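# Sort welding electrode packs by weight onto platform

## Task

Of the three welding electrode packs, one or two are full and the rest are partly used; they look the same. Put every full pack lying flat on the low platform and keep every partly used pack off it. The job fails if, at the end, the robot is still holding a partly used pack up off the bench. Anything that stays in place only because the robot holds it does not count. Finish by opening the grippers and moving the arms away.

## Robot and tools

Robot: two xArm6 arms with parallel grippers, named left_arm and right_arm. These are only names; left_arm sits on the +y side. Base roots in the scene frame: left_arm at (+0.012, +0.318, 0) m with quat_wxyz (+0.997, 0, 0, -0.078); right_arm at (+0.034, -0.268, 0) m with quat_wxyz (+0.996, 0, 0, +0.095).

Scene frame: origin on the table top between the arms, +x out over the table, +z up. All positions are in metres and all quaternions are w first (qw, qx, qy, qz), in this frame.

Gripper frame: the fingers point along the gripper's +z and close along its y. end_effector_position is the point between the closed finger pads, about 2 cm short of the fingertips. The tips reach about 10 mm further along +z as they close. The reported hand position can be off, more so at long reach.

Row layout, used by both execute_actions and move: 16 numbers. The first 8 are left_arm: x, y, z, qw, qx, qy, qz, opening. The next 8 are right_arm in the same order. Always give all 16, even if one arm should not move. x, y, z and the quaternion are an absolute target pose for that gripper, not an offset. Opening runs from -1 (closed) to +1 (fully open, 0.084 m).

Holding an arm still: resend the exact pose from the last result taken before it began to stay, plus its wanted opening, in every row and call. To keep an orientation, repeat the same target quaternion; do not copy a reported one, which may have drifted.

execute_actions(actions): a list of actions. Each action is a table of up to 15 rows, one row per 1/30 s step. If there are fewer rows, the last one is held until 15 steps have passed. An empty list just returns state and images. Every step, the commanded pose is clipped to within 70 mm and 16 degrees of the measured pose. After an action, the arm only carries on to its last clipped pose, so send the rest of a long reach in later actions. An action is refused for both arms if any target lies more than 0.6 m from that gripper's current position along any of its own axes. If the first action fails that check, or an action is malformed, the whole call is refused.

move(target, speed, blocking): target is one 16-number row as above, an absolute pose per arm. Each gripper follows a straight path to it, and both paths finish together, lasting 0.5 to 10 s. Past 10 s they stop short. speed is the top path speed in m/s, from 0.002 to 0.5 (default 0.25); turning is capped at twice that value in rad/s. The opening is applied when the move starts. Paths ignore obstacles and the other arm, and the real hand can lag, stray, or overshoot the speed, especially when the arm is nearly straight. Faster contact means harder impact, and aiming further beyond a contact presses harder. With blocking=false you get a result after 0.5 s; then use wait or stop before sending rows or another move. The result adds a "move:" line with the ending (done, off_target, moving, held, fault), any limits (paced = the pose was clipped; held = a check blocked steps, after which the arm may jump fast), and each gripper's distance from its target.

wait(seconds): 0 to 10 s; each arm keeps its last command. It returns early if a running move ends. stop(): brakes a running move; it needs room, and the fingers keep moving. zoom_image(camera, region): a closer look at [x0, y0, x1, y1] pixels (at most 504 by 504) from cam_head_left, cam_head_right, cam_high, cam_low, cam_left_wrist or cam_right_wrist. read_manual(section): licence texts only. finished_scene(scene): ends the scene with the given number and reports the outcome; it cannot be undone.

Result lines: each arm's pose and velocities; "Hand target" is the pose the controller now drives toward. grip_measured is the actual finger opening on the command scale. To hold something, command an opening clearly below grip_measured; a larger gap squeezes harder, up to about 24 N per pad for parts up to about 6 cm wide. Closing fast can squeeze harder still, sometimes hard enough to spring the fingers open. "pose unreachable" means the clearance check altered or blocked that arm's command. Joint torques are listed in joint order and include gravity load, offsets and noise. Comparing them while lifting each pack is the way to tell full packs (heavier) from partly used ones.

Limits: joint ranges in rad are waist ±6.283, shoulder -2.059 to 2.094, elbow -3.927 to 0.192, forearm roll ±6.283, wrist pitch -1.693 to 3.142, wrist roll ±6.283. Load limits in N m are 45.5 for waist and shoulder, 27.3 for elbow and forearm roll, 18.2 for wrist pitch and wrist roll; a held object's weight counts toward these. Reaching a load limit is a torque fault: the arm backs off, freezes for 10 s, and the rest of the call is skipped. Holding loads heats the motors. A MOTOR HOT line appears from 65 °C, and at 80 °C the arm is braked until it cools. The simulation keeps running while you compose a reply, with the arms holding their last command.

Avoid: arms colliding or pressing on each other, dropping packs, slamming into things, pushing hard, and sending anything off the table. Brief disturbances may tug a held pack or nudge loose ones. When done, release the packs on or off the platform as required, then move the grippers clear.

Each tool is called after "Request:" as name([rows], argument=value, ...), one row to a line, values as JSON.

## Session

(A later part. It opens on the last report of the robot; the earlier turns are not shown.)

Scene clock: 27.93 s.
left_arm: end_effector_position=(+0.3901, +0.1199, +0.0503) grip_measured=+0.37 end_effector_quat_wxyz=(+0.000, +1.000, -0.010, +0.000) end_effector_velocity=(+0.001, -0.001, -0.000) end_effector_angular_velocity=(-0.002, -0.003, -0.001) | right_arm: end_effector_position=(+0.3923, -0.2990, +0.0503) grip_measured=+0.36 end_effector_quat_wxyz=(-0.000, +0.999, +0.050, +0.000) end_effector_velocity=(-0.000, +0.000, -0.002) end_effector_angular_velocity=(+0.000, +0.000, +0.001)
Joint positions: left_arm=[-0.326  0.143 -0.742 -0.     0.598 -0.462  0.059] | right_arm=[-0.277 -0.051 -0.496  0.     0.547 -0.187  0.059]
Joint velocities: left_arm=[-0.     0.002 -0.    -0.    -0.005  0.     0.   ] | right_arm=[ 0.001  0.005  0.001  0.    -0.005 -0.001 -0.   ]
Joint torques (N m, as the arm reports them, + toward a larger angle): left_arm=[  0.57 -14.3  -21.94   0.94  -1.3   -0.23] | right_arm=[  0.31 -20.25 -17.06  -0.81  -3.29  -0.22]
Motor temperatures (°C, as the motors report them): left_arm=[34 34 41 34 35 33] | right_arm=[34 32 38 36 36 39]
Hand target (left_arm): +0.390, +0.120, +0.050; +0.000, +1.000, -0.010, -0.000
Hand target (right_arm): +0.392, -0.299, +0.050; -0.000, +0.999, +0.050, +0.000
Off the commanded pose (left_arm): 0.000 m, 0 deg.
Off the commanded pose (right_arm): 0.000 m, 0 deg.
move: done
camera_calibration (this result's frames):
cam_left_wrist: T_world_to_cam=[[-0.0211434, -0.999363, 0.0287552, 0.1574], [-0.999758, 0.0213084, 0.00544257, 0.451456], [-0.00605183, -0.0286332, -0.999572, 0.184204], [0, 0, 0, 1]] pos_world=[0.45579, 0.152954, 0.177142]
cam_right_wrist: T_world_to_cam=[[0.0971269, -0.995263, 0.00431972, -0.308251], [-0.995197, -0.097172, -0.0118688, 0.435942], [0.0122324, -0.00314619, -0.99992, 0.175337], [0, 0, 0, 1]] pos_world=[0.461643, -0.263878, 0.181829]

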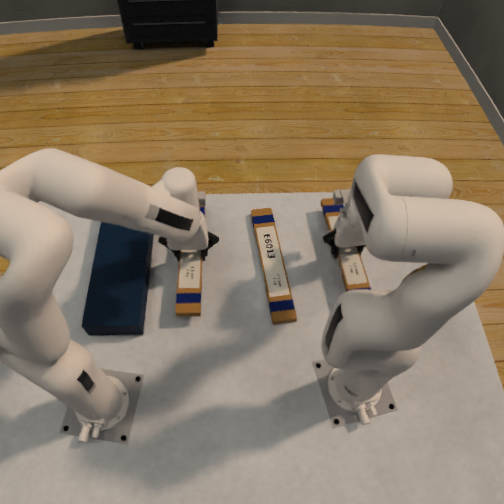

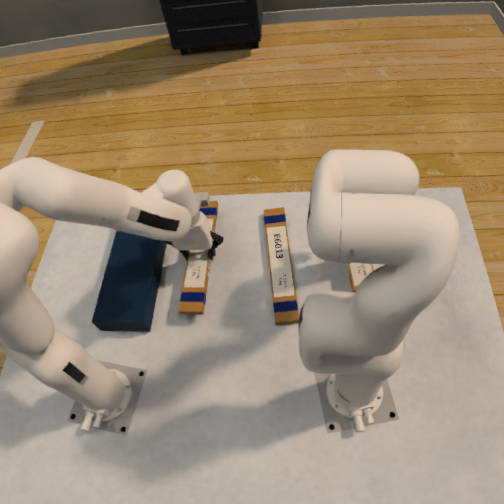

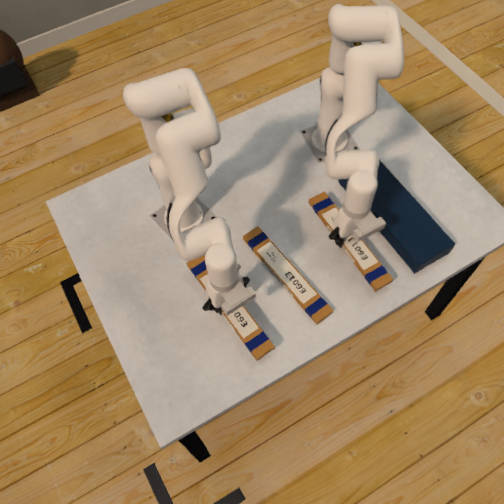

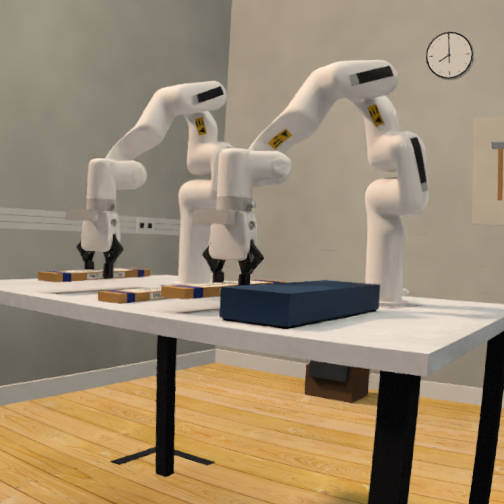

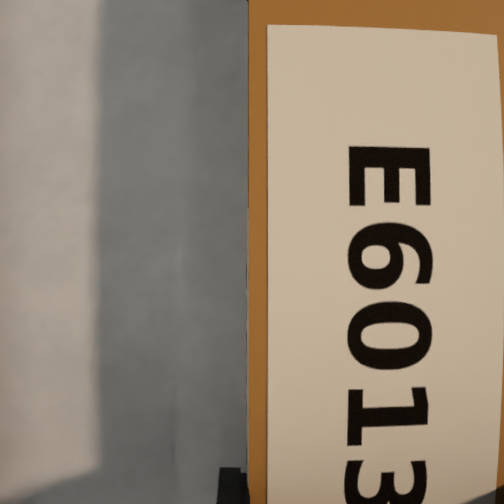

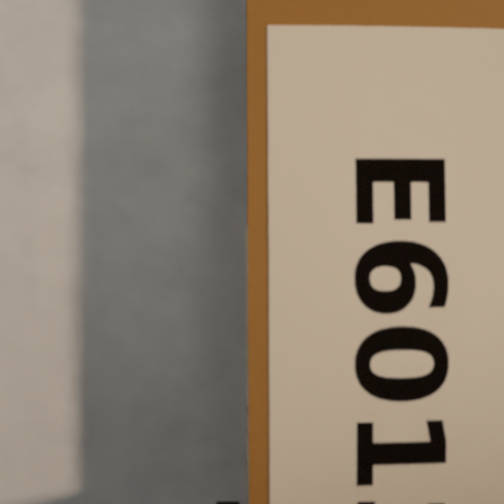

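Request:
move(target=[0.39,0.12,0.021,0,1,-0.01,0,-0.2,0.392,-0.34,0.07,0,1,0.05,0,-0.2], speed=0.08)

Request:
move(target=[0.39,0.12,0.021,0,1,-0.01,0,1,0.392,-0.37,0.07,0,1,0.05,0,-0.2], speed=0.1)

Request:
move(target=[0.39,0.12,0.07,0,1,-0.01,0,1,0.392,-0.40,0.07,0,1,0.05,0,-0.2])

Request:
move(target=[0.38,-0.096,0.06,0,1,0.05,0,1,0.392,-0.40,0.07,0,1,0.05,0,-0.2])

Scene clock: 35.07 s.
left_arm: end_effector_position=(+0.3901, +0.1199, +0.0213) grip_measured=+0.37 end_effector_quat_wxyz=(+0.000, +1.000, -0.010, +0.000) end_effector_velocity=(-0.000, -0.000, -0.001) end_effector_angular_velocity=(+0.000, -0.000, -0.002) | right_arm: end_effector_position=(+0.3916, -0.3398, +0.0698) grip_measured=+0.36 end_effector_quat_wxyz=(+0.000, +0.999, +0.050, -0.000) end_effector_velocity=(-0.001, -0.002, +0.000) end_effector_angular_velocity=(+0.001, +0.002, +0.000)
Joint positions: left_arm=[-0.326  0.221 -0.736 -0.     0.514 -0.462  0.059] | right_arm=[-0.388 -0.093 -0.526 -0.001  0.62  -0.298  0.059]
Joint velocities: left_arm=[-0.001  0.004  0.001  0.001 -0.004  0.    -0.   ] | right_arm=[-0.006 -0.001 -0.001  0.001  0.004 -0.007 -0.   ]
Joint torques (N m, as the arm reports them, + toward a larger angle): left_arm=[  0.26 -14.7  -20.55   1.03  -1.42  -0.27] | right_arm=[  0.23 -20.26 -18.24  -0.88  -3.37  -0.08]
Motor temperatures (°C, as the motors report them): left_arm=[34 34 41 34 35 33] | right_arm=[34 32 38 36 36 39]
Hand target (left_arm): +0.390, +0.120, +0.021; +0.000, +1.000, -0.010, -0.000
Hand target (right_arm): +0.392, -0.340, +0.070; +0.000, +0.999, +0.050, -0.000
Off the commanded pose (left_arm): 0.000 m, 0 deg.
Off the commanded pose (right_arm): 0.001 m, 0 deg.
move: done
camera_calibration (this result's frames):
cam_left_wrist: T_world_to_cam=[[-0.0211784, -0.999358, 0.0288879, 0.15821], [-0.999758, 0.0213421, 0.0053718, 0.451628], [-0.00598488, -0.0287672, -0.999568, 0.155239], [0, 0, 0, 1]] pos_world=[0.455799, 0.152936, 0.148175]
cam_right_wrist: T_world_to_cam=[[0.0971081, -0.995262, 0.0047621, -0.348948], [-0.995214, -0.0971537, -0.0105001, 0.431455], [0.010913, -0.00371966, -0.999934, 0.194977], [0, 0, 0, 1]] pos_world=[0.461148, -0.304652, 0.201156]

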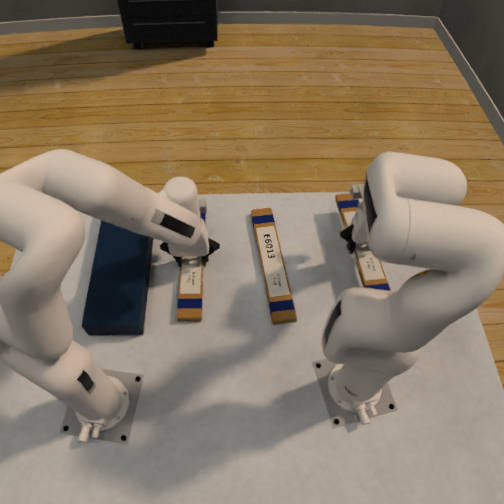

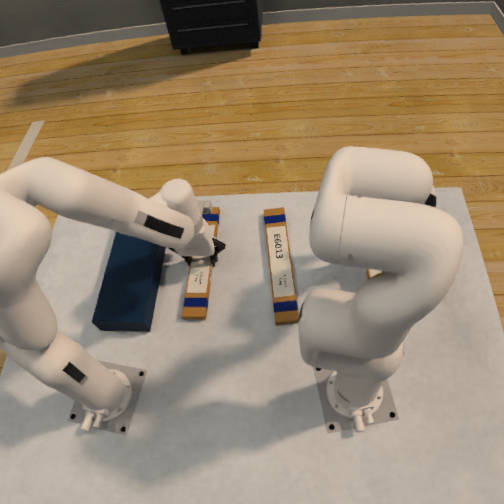

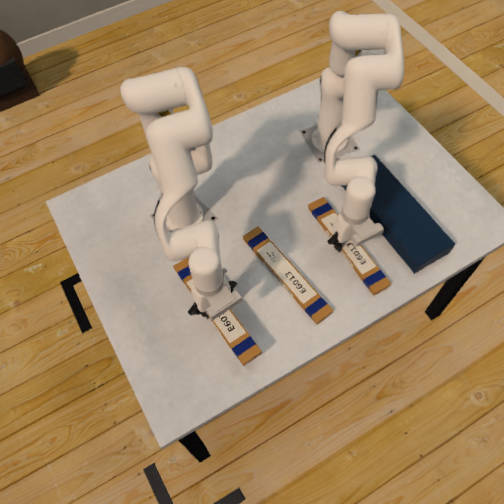

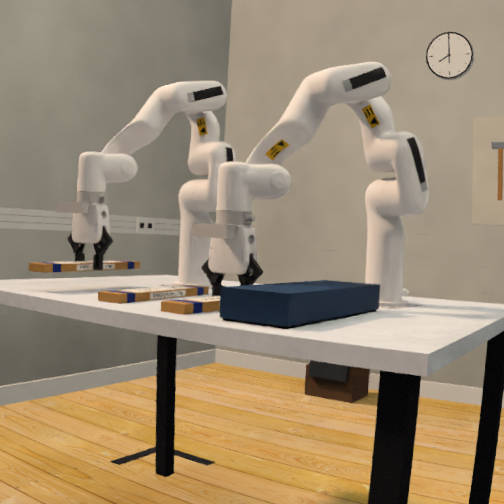

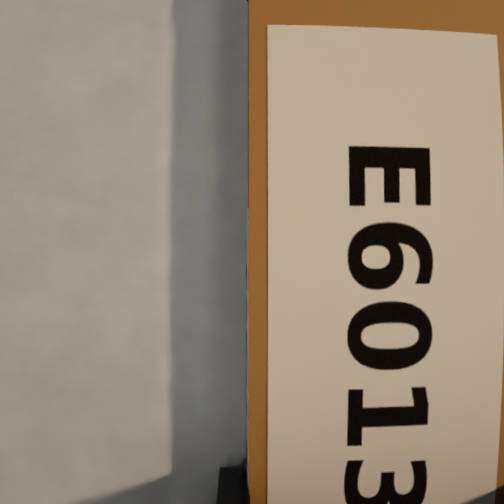

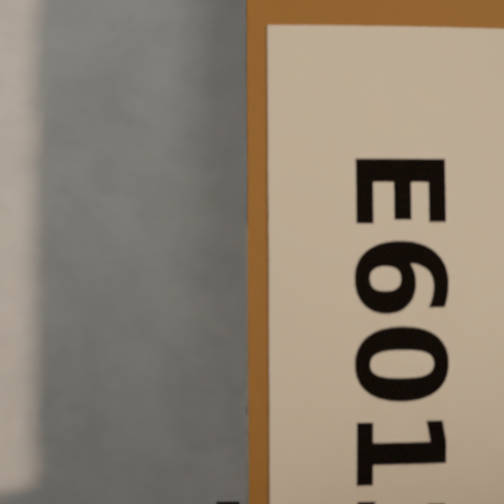

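Scene clock: 35.90 s.
left_arm: end_effector_position=(+0.3900, +0.1200, +0.0210) grip_measured=+1.00 end_effector_quat_wxyz=(+0.000, +1.000, -0.010, +0.000) end_effector_velocity=(-0.000, -0.000, -0.000) end_effector_angular_velocity=(+0.001, +0.001, -0.002) | right_arm: end_effector_position=(+0.3918, -0.3698, +0.0700) grip_measured=+0.36 end_effector_quat_wxyz=(+0.000, +0.999, +0.050, -0.000) end_effector_velocity=(+0.000, -0.002, -0.000) end_effector_angular_velocity=(+0.000, -0.000, -0.000)
Joint positions: left_arm=[-0.326  0.222 -0.736  0.     0.514 -0.462  0.084] | right_arm=[-0.467 -0.071 -0.552 -0.001  0.623 -0.378  0.059]
Joint velocities: left_arm=[-0.001  0.001  0.     0.001  0.     0.    -0.   ] | right_arm=[-0.005  0.002 -0.002  0.001 -0.    -0.005  0.   ]
Joint torques (N m, as the arm reports them, + toward a larger angle): left_arm=[  0.09 -13.17 -18.18   1.08  -1.08  -0.26] | right_arm=[  0.29 -20.8  -18.16  -0.83  -3.31  -0.07]
Motor temperatures (°C, as the motors report them): left_arm=[34 34 41 34 35 33] | right_arm=[34 32 38 36 36 39]
Hand target (left_arm): +0.390, +0.120, +0.021; +0.000, +1.000, -0.010, -0.000
Hand target (right_arm): +0.392, -0.370, +0.070; +0.000, +0.999, +0.050, -0.000
Off the commanded pose (left_arm): 0.000 m, 0 deg.
Off the commanded pose (right_arm): 0.000 m, 0 deg.
move: done
camera_calibration (this result's frames):
cam_left_wrist: T_world_to_cam=[[-0.0210362, -0.999374, 0.028456, 0.158292], [-0.999758, 0.0212083, 0.00575819, 0.451545], [-0.00635809, -0.028328, -0.999578, 0.155015], [0, 0, 0, 1]] pos_world=[0.455752, 0.153007, 0.147846]
cam_right_wrist: T_world_to_cam=[[0.0971963, -0.995255, 0.00459514, -0.378837], [-0.995201, -0.0972416, -0.0109423, 0.428763], [0.0113372, -0.00350954, -0.99993, 0.195], [0, 0, 0, 1]] pos_world=[0.461317, -0.334661, 0.201419]

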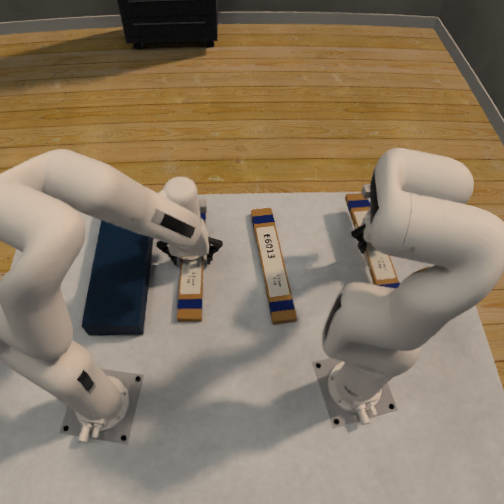

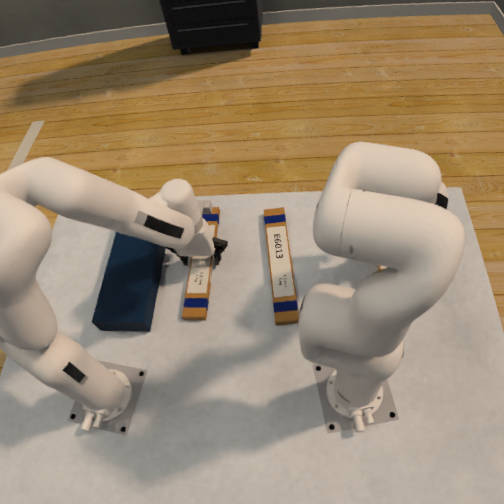

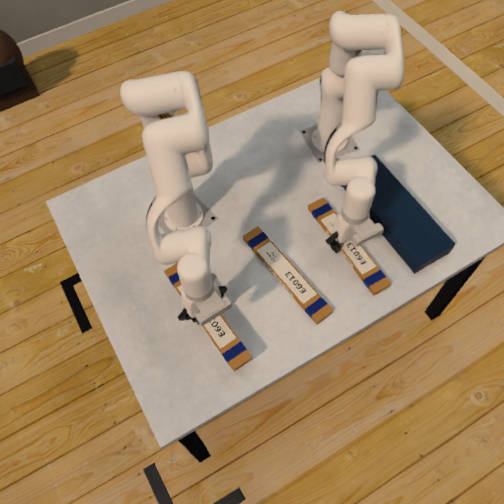

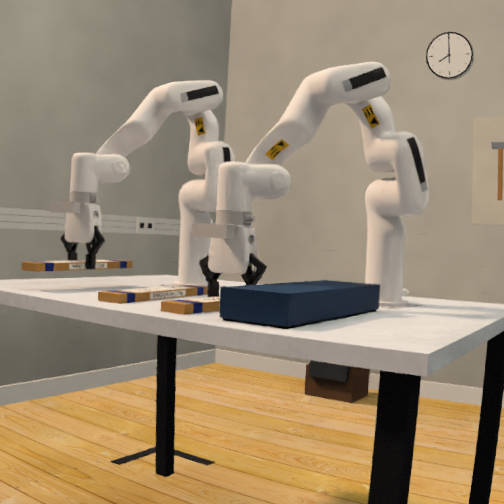

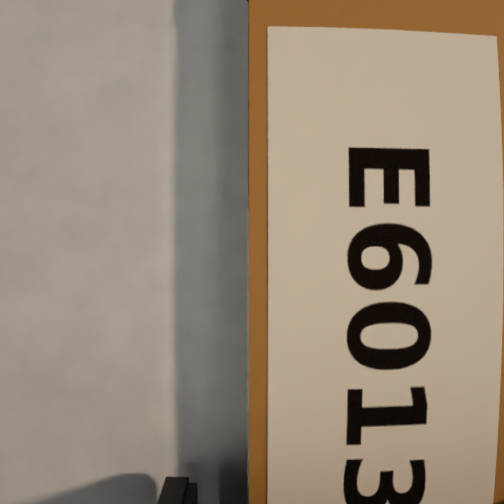

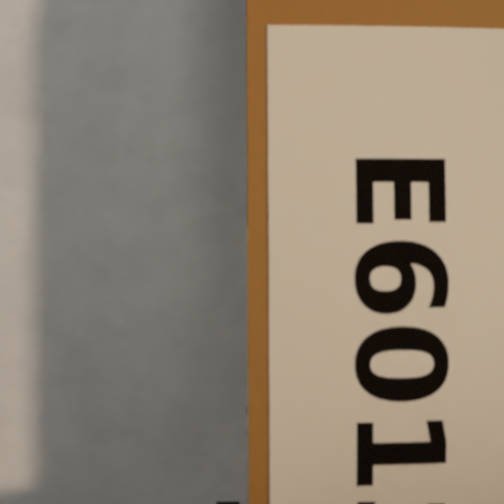

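Scene clock: 36.77 s.
left_arm: end_effector_position=(+0.3899, +0.1202, +0.0695) grip_measured=+1.00 end_effector_quat_wxyz=(-0.000, +1.000, -0.010, -0.000) end_effector_velocity=(+0.001, +0.000, +0.002) end_effector_angular_velocity=(-0.000, -0.001, +0.001) | right_arm: end_effector_position=(+0.3918, -0.3999, +0.0700) grip_measured=+0.36 end_effector_quat_wxyz=(+0.000, +0.999, +0.050, -0.000) end_effector_velocity=(+0.002, -0.000, +0.001) end_effector_angular_velocity=(-0.001, -0.003, +0.003)
Joint positions: left_arm=[-0.326  0.095 -0.751  0.001  0.657 -0.463  0.084] | right_arm=[-0.543 -0.041 -0.585 -0.001  0.627 -0.454  0.059]
Joint velocities: left_arm=[ 0.002 -0.004 -0.003  0.     0.006  0.     0.   ] | right_arm=[ 0.001  0.001 -0.004  0.001 -0.    -0.003  0.   ]
Joint torques (N m, as the arm reports them, + toward a larger angle): left_arm=[  0.26 -12.36 -20.52   1.16  -1.11  -0.26] | right_arm=[  0.26 -21.63 -18.31  -0.76  -3.4   -0.08]
Motor temperatures (°C, as the motors report them): left_arm=[34 34 41 34 35 33] | right_arm=[34 32 38 36 36 39]
Hand target (left_arm): +0.390, +0.120, +0.070; -0.000, +1.000, -0.010, +0.000
Hand target (right_arm): +0.392, -0.400, +0.070; +0.000, +0.999, +0.050, -0.000
Off the commanded pose (left_arm): 0.001 m, 0 deg.
Off the commanded pose (right_arm): 0.000 m, 0 deg.
move: done
camera_calibration (this result's frames):
cam_left_wrist: T_world_to_cam=[[-0.0207853, -0.999399, 0.0277439, 0.157039], [-0.99976, 0.0209695, 0.00636345, 0.451148], [-0.0069414, -0.027605, -0.999595, 0.203622], [0, 0, 0, 1]] pos_world=[0.455717, 0.153106, 0.196311]
cam_right_wrist: T_world_to_cam=[[0.0972374, -0.995251, 0.00454751, -0.408759], [-0.995196, -0.0972822, -0.0109725, 0.425846], [0.0113628, -0.00345873, -0.999929, 0.19492], [0, 0, 0, 1]] pos_world=[0.461332, -0.364716, 0.201438]

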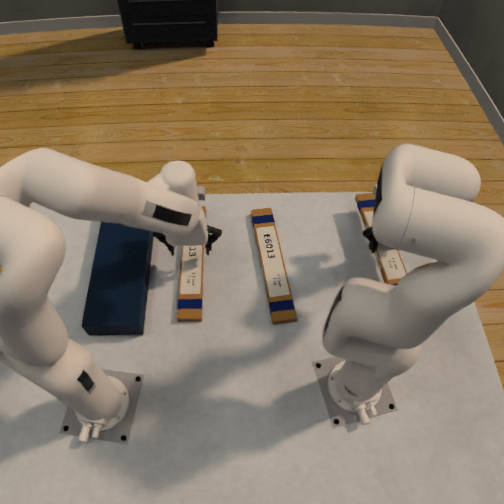

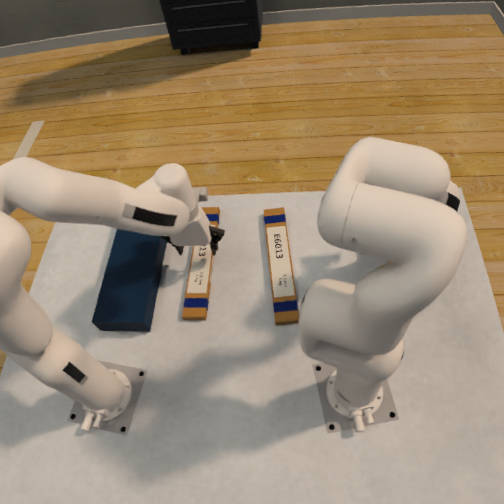

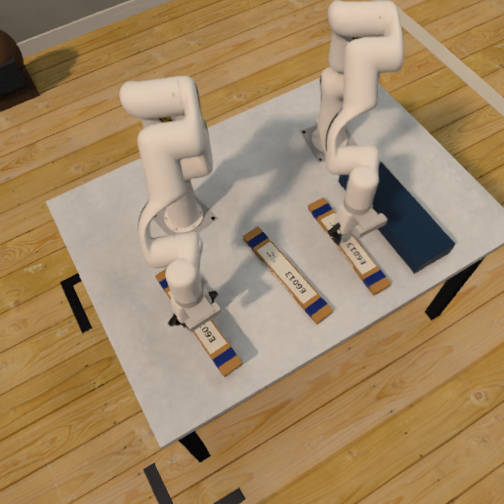

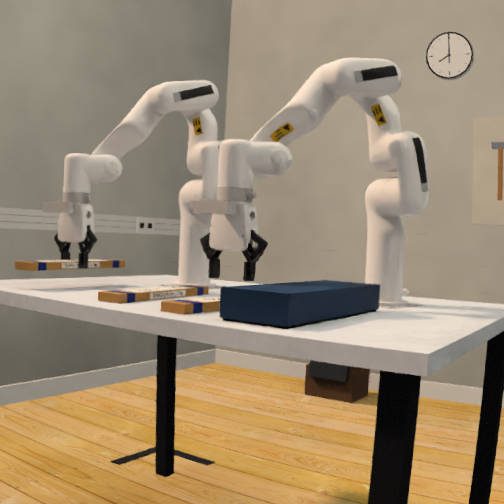

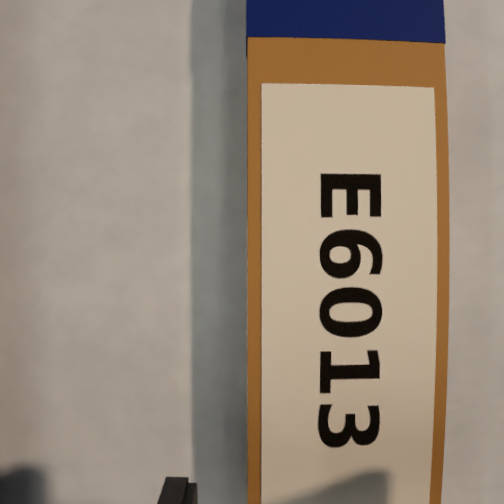

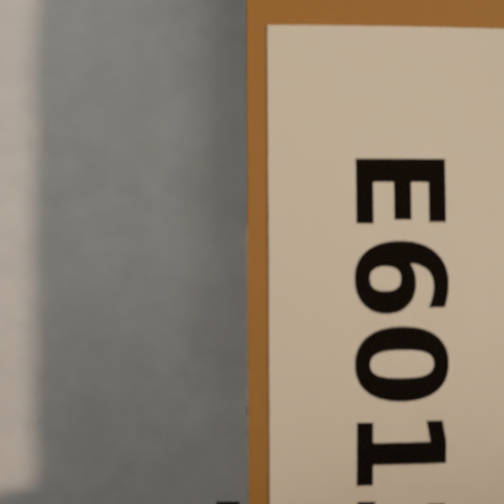

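Scene clock: 38.23 s.
left_arm: end_effector_position=(+0.3803, -0.0955, +0.0599) grip_measured=+1.00 end_effector_quat_wxyz=(-0.000, +0.999, +0.050, +0.001) end_effector_velocity=(-0.000, -0.002, -0.000) end_effector_angular_velocity=(+0.002, +0.001, -0.001) | right_arm: end_effector_position=(+0.3920, -0.4000, +0.0700) grip_measured=+0.36 end_effector_quat_wxyz=(+0.000, +0.999, +0.050, -0.000) end_effector_velocity=(+0.000, -0.001, +0.000) end_effector_angular_velocity=(-0.000, -0.001, -0.000)
Joint positions: left_arm=[-0.687  0.477 -1.274  0.002  0.796 -0.945  0.084] | right_arm=[-0.544 -0.041 -0.586  0.     0.627 -0.454  0.059]
Joint velocities: left_arm=[-0.003  0.006 -0.009  0.001  0.005 -0.003 -0.   ] | right_arm=[-0.001 -0.    -0.    -0.    -0.001 -0.001 -0.   ]
Joint torques (N m, as the arm reports them, + toward a larger angle): left_arm=[  0.61 -18.27 -22.19   1.09  -1.    -0.2 ] | right_arm=[  0.06 -21.27 -18.28  -0.79  -3.34  -0.1 ]
Motor temperatures (°C, as the motors report them): left_arm=[34 34 41 34 35 33] | right_arm=[34 32 38 36 36 39]
Hand target (left_arm): +0.380, -0.096, +0.060; -0.000, +0.999, +0.050, +0.001
Hand target (right_arm): +0.392, -0.400, +0.070; +0.000, +0.999, +0.050, -0.000
Off the commanded pose (left_arm): 0.001 m, 0 deg.
Off the commanded pose (right_arm): 0.000 m, 0 deg.
move: done
camera_calibration (this result's frames):
cam_left_wrist: T_world_to_cam=[[0.0992058, -0.994664, 0.0283, -0.103643], [-0.995066, -0.099124, 0.00428322, 0.432963], [-0.00145516, -0.0285852, -0.99959, 0.185835], [0, 0, 0, 1]] pos_world=[0.441379, -0.0548613, 0.186838]
cam_right_wrist: T_world_to_cam=[[0.0970362, -0.995271, 0.00435238, -0.408823], [-0.995213, -0.0970798, -0.011291, 0.426109], [0.0116601, -0.00323591, -0.999927, 0.194895], [0, 0, 0, 1]] pos_world=[0.461467, -0.364893, 0.201471]

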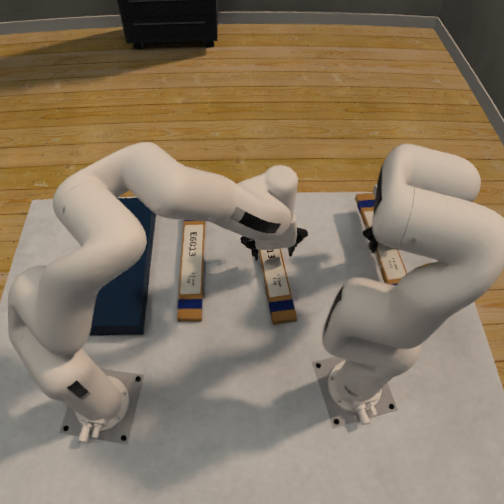

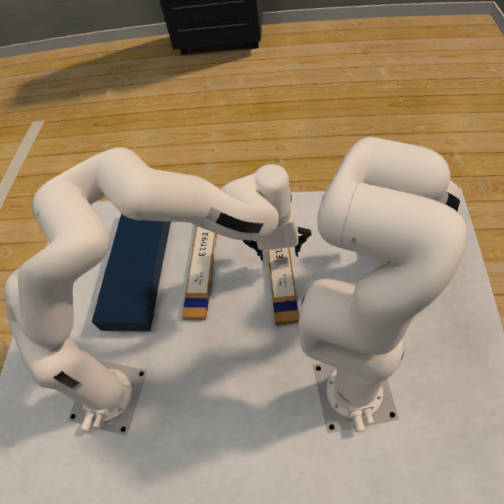

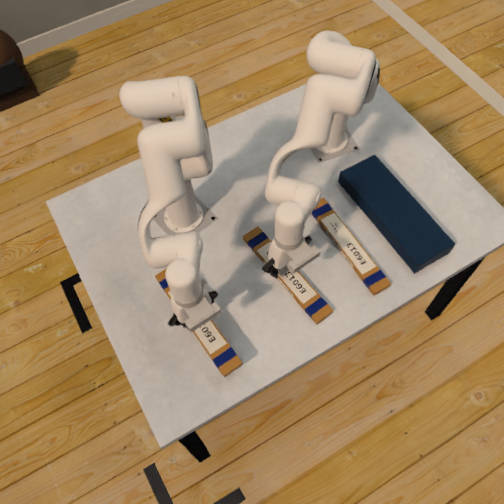

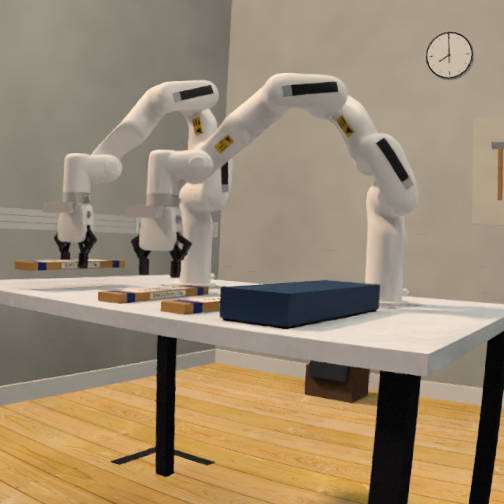

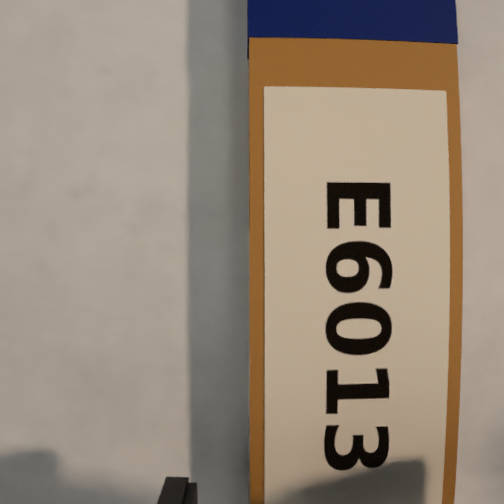

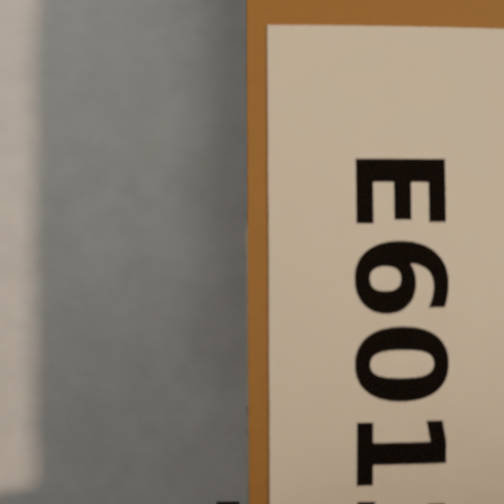

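Request:
move(target=[0.375,-0.097,0.019,0,1,0.05,0,1,0.392,-0.40,0.07,0,1,0.05,0,-0.2], speed=0.08)

Request:
move(target=[0.375,-0.097,0.019,0,1,0.05,0,-0.2,0.392,-0.40,0.07,0,1,0.05,0,-0.2])

Request:
move(target=[0.38,-0.096,0.06,0,1,0.05,0,-0.2,0.392,-0.40,0.07,0,1,0.05,0,-0.2], speed=0.1)

Scene clock: 43.40 s.
left_arm: end_effector_position=(+0.3751, -0.0972, +0.0196) grip_measured=+1.00 end_effector_quat_wxyz=(+0.000, +0.999, +0.050, +0.000) end_effector_velocity=(-0.000, -0.001, -0.002) end_effector_angular_velocity=(-0.001, -0.001, -0.000) | right_arm: end_effector_position=(+0.3920, -0.4000, +0.0700) grip_measured=+0.36 end_effector_quat_wxyz=(+0.000, +0.999, +0.050, +0.000) end_effector_velocity=(-0.001, +0.000, -0.001) end_effector_angular_velocity=(+0.001, +0.002, +0.001)
Joint positions: left_arm=[-0.696  0.55  -1.254 -0.     0.704 -0.951  0.084] | right_arm=[-0.544 -0.041 -0.586  0.     0.627 -0.454  0.059]
Joint velocities: left_arm=[-0.001  0.004 -0.     0.    -0.005 -0.    -0.   ] | right_arm=[ 0.     0.     0.002 -0.     0.    -0.    -0.   ]
Joint torques (N m, as the arm reports them, + toward a larger angle): left_arm=[  0.53 -18.53 -20.95   0.99  -1.03  -0.17] | right_arm=[  0.11 -21.41 -18.32  -0.78  -3.27  -0.03]
Motor temperatures (°C, as the motors report them): left_arm=[34 34 41 34 35 33] | right_arm=[34 32 39 36 36 39]
Hand target (left_arm): +0.375, -0.097, +0.019; +0.000, +0.999, +0.050, -0.000
Hand target (right_arm): +0.392, -0.400, +0.070; -0.000, +0.999, +0.050, +0.000
Off the commanded pose (left_arm): 0.001 m, 0 deg.
Off the commanded pose (right_arm): 0.000 m, 0 deg.
move: done
camera_calibration (this result's frames):
cam_left_wrist: T_world_to_cam=[[0.0984979, -0.994708, 0.0292323, -0.103407], [-0.995134, -0.0983799, 0.00545058, 0.427921], [-0.00254587, -0.0296269, -0.999558, 0.145764], [0, 0, 0, 1]] pos_world=[0.436396, -0.0564425, 0.14639]
cam_right_wrist: T_world_to_cam=[[0.0970361, -0.995271, 0.00435063, -0.408823], [-0.995213, -0.0970797, -0.0112923, 0.42611], [0.0116613, -0.00323404, -0.999927, 0.194895], [0, 0, 0, 1]] pos_world=[0.461468, -0.364893, 0.201471]

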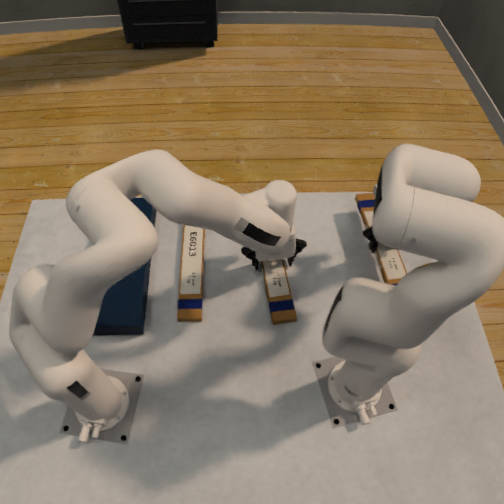

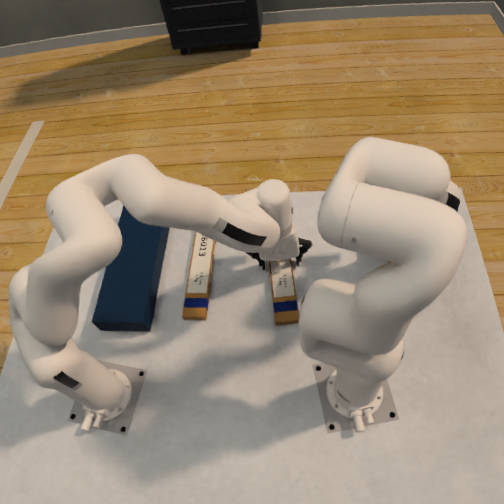

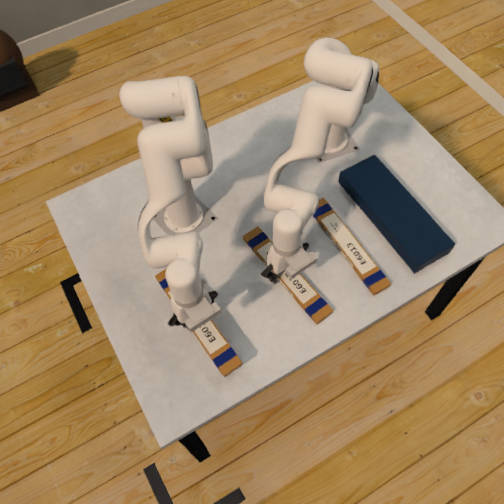

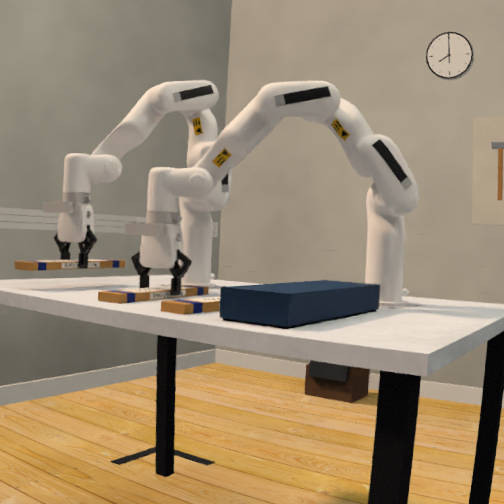

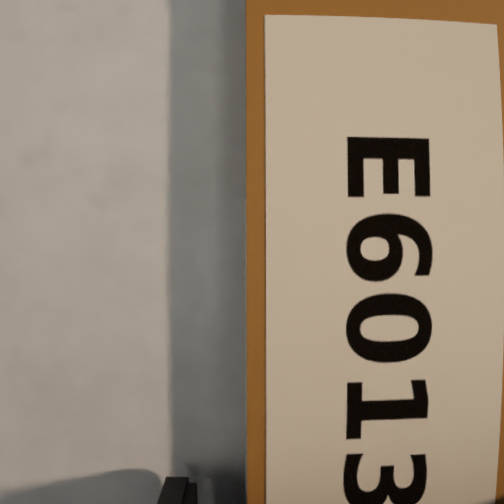

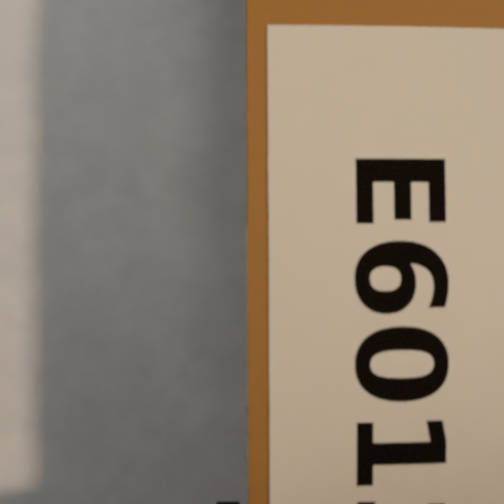

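Scene clock: 44.10 s.
left_arm: end_effector_position=(+0.3751, -0.0971, +0.0195) grip_measured=+0.37 end_effector_quat_wxyz=(+0.000, +0.999, +0.050, +0.000) end_effector_velocity=(+0.000, +0.000, -0.001) end_effector_angular_velocity=(+0.000, +0.001, +0.001) | right_arm: end_effector_position=(+0.3920, -0.4000, +0.0700) grip_measured=+0.36 end_effector_quat_wxyz=(-0.000, +0.999, +0.050, +0.000) end_effector_velocity=(+0.000, -0.000, +0.000) end_effector_angular_velocity=(-0.000, -0.000, +0.001)
Joint positions: left_arm=[-0.696  0.55  -1.254  0.     0.704 -0.952  0.06 ] | right_arm=[-0.544 -0.041 -0.586  0.     0.627 -0.454  0.059]
Joint velocities: left_arm=[ 0.001  0.001 -0.    -0.    -0.001 -0.     0.   ] | right_arm=[-0.     0.    -0.001 -0.     0.001 -0.001  0.   ]
Joint torques (N m, as the arm reports them, + toward a larger angle): left_arm=[ -0.42 -16.25 -20.64   1.06  -1.89  -0.15] | right_arm=[  0.13 -21.5  -18.27  -0.84  -3.34  -0.13]
Motor temperatures (°C, as the motors report them): left_arm=[34 34 41 34 35 33] | right_arm=[34 32 39 36 37 39]
Hand target (left_arm): +0.375, -0.097, +0.019; +0.000, +0.999, +0.050, -0.000
Hand target (right_arm): +0.392, -0.400, +0.070; -0.000, +0.999, +0.050, +0.000
Off the commanded pose (left_arm): 0.000 m, 0 deg.
Off the commanded pose (right_arm): 0.000 m, 0 deg.
move: done
camera_calibration (this result's frames):
cam_left_wrist: T_world_to_cam=[[0.0987465, -0.994696, 0.0287979, -0.103386], [-0.995109, -0.0986276, 0.00552387, 0.427918], [-0.0026543, -0.0292025, -0.99957, 0.145743], [0, 0, 0, 1]] pos_world=[0.436421, -0.0563767, 0.146294]
cam_right_wrist: T_world_to_cam=[[0.0970359, -0.995271, 0.00435033, -0.408823], [-0.995213, -0.0970796, -0.0112921, 0.42611], [0.011661, -0.00323377, -0.999927, 0.194895], [0, 0, 0, 1]] pos_world=[0.461468, -0.364893, 0.201471]

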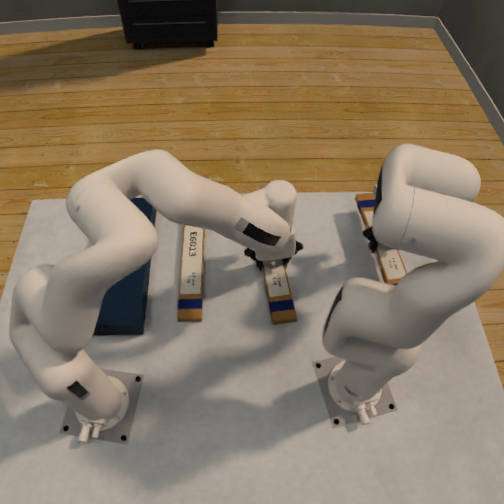

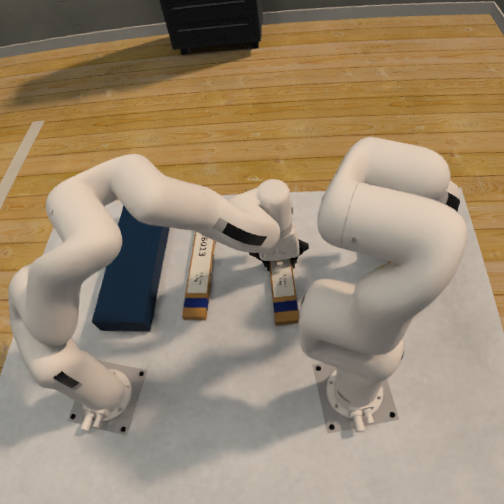

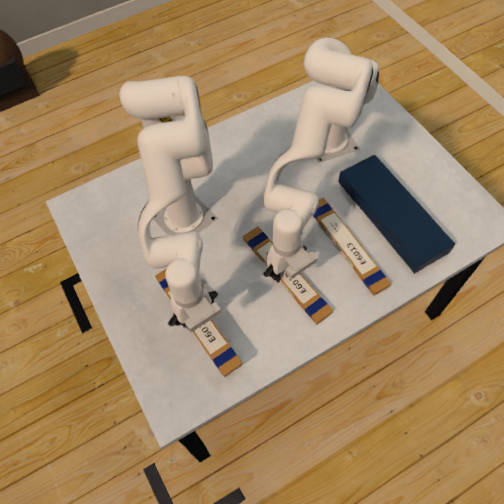

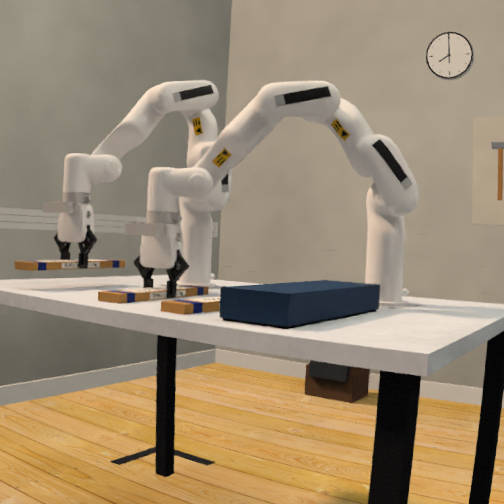

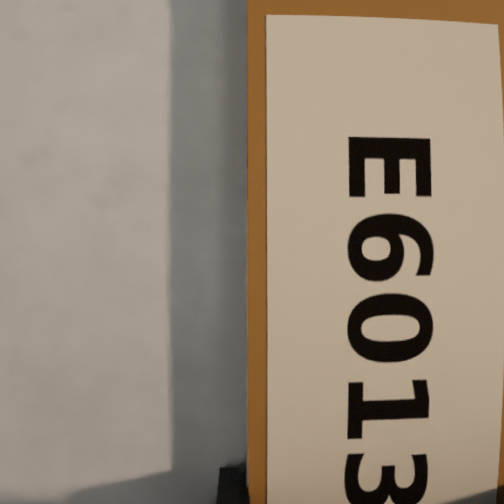

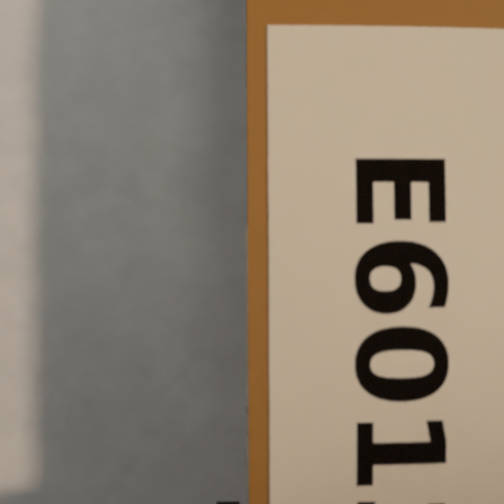

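Scene clock: 44.93 s.
left_arm: end_effector_position=(+0.3797, -0.0956, +0.0590) grip_measured=+0.36 end_effector_quat_wxyz=(-0.001, +0.999, +0.050, -0.000) end_effector_velocity=(+0.001, +0.001, +0.001) end_effector_angular_velocity=(+0.002, +0.002, +0.002) | right_arm: end_effector_position=(+0.3920, -0.4000, +0.0700) grip_measured=+0.36 end_effector_quat_wxyz=(+0.000, +0.999, +0.050, +0.000) end_effector_velocity=(+0.000, +0.000, +0.000) end_effector_angular_velocity=(-0.000, -0.000, -0.000)
Joint positions: left_arm=[-0.688  0.479 -1.275  0.     0.798 -0.944  0.059] | right_arm=[-0.544 -0.041 -0.586  0.     0.627 -0.454  0.059]
Joint velocities: left_arm=[ 0.002 -0.001 -0.001  0.     0.005  0.001  0.   ] | right_arm=[ 0. -0. -0.  0. -0.  0.  0.]
Joint torques (N m, as the arm reports them, + toward a larger angle): left_arm=[  0.58 -23.04 -28.04   1.01  -1.99  -0.23] | right_arm=[  0.26 -21.5  -18.16  -0.78  -3.27  -0.16]
Motor temperatures (°C, as the motors report them): left_arm=[34 34 41 34 35 33] | right_arm=[34 32 39 36 37 39]
Hand target (left_arm): +0.380, -0.096, +0.060; -0.000, +0.999, +0.050, +0.000
Hand target (right_arm): +0.392, -0.400, +0.070; -0.000, +0.999, +0.050, -0.000
Off the commanded pose (left_arm): 0.001 m, 0 deg.
Off the commanded pose (right_arm): 0.000 m, 0 deg.
move: done
camera_calibration (this result's frames):
cam_left_wrist: T_world_to_cam=[[0.0988464, -0.994739, 0.0268914, -0.103466], [-0.995095, -0.098701, 0.00668486, 0.43227], [-0.00399549, -0.0274203, -0.999616, 0.186034], [0, 0, 0, 1]] pos_world=[0.44112, -0.0551554, 0.185855]
cam_right_wrist: T_world_to_cam=[[0.0970364, -0.995271, 0.00435058, -0.408823], [-0.995213, -0.09708, -0.0112922, 0.42611], [0.0116612, -0.003234, -0.999927, 0.194895], [0, 0, 0, 1]] pos_world=[0.461468, -0.364893, 0.201471]

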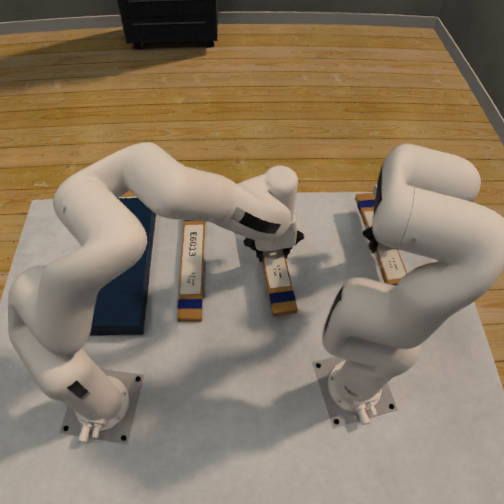

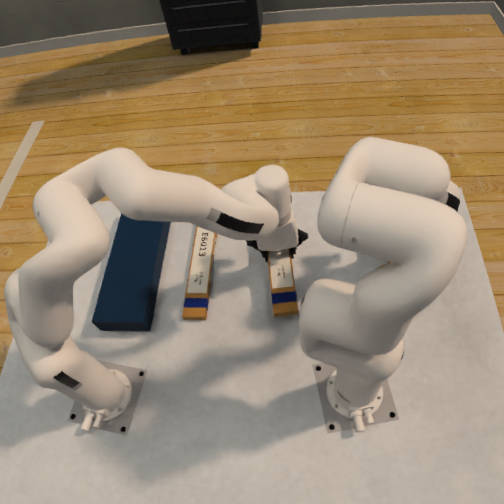

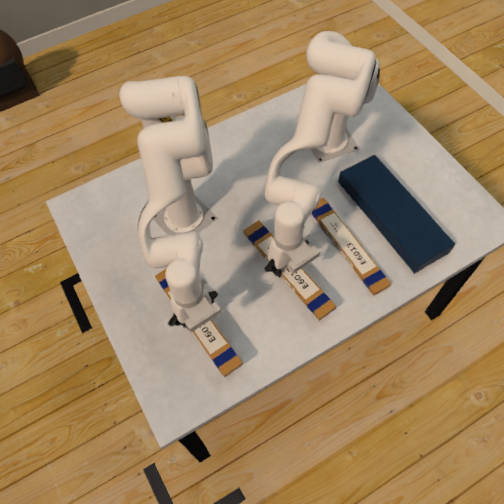

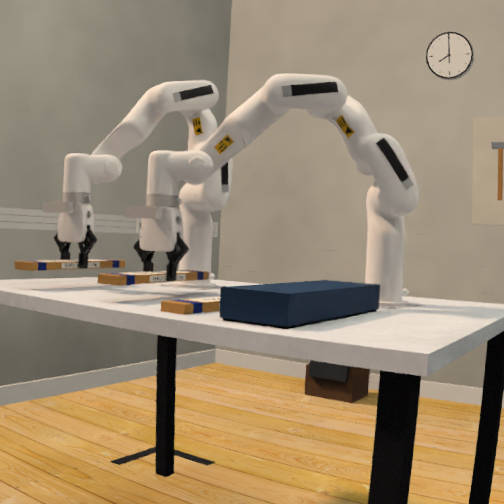

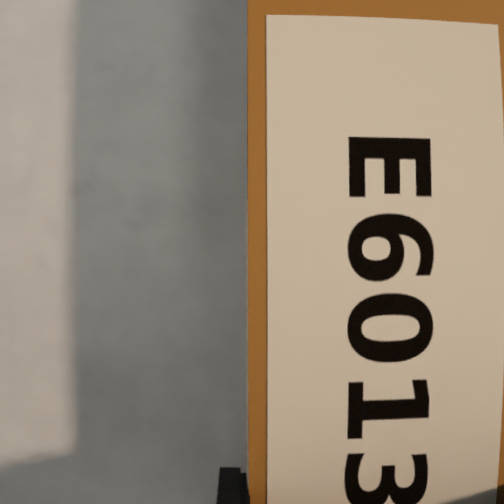

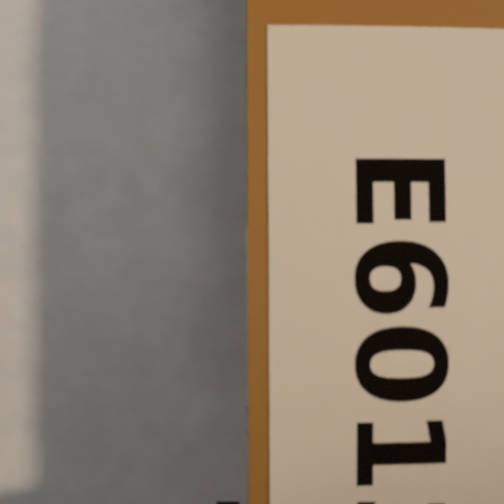

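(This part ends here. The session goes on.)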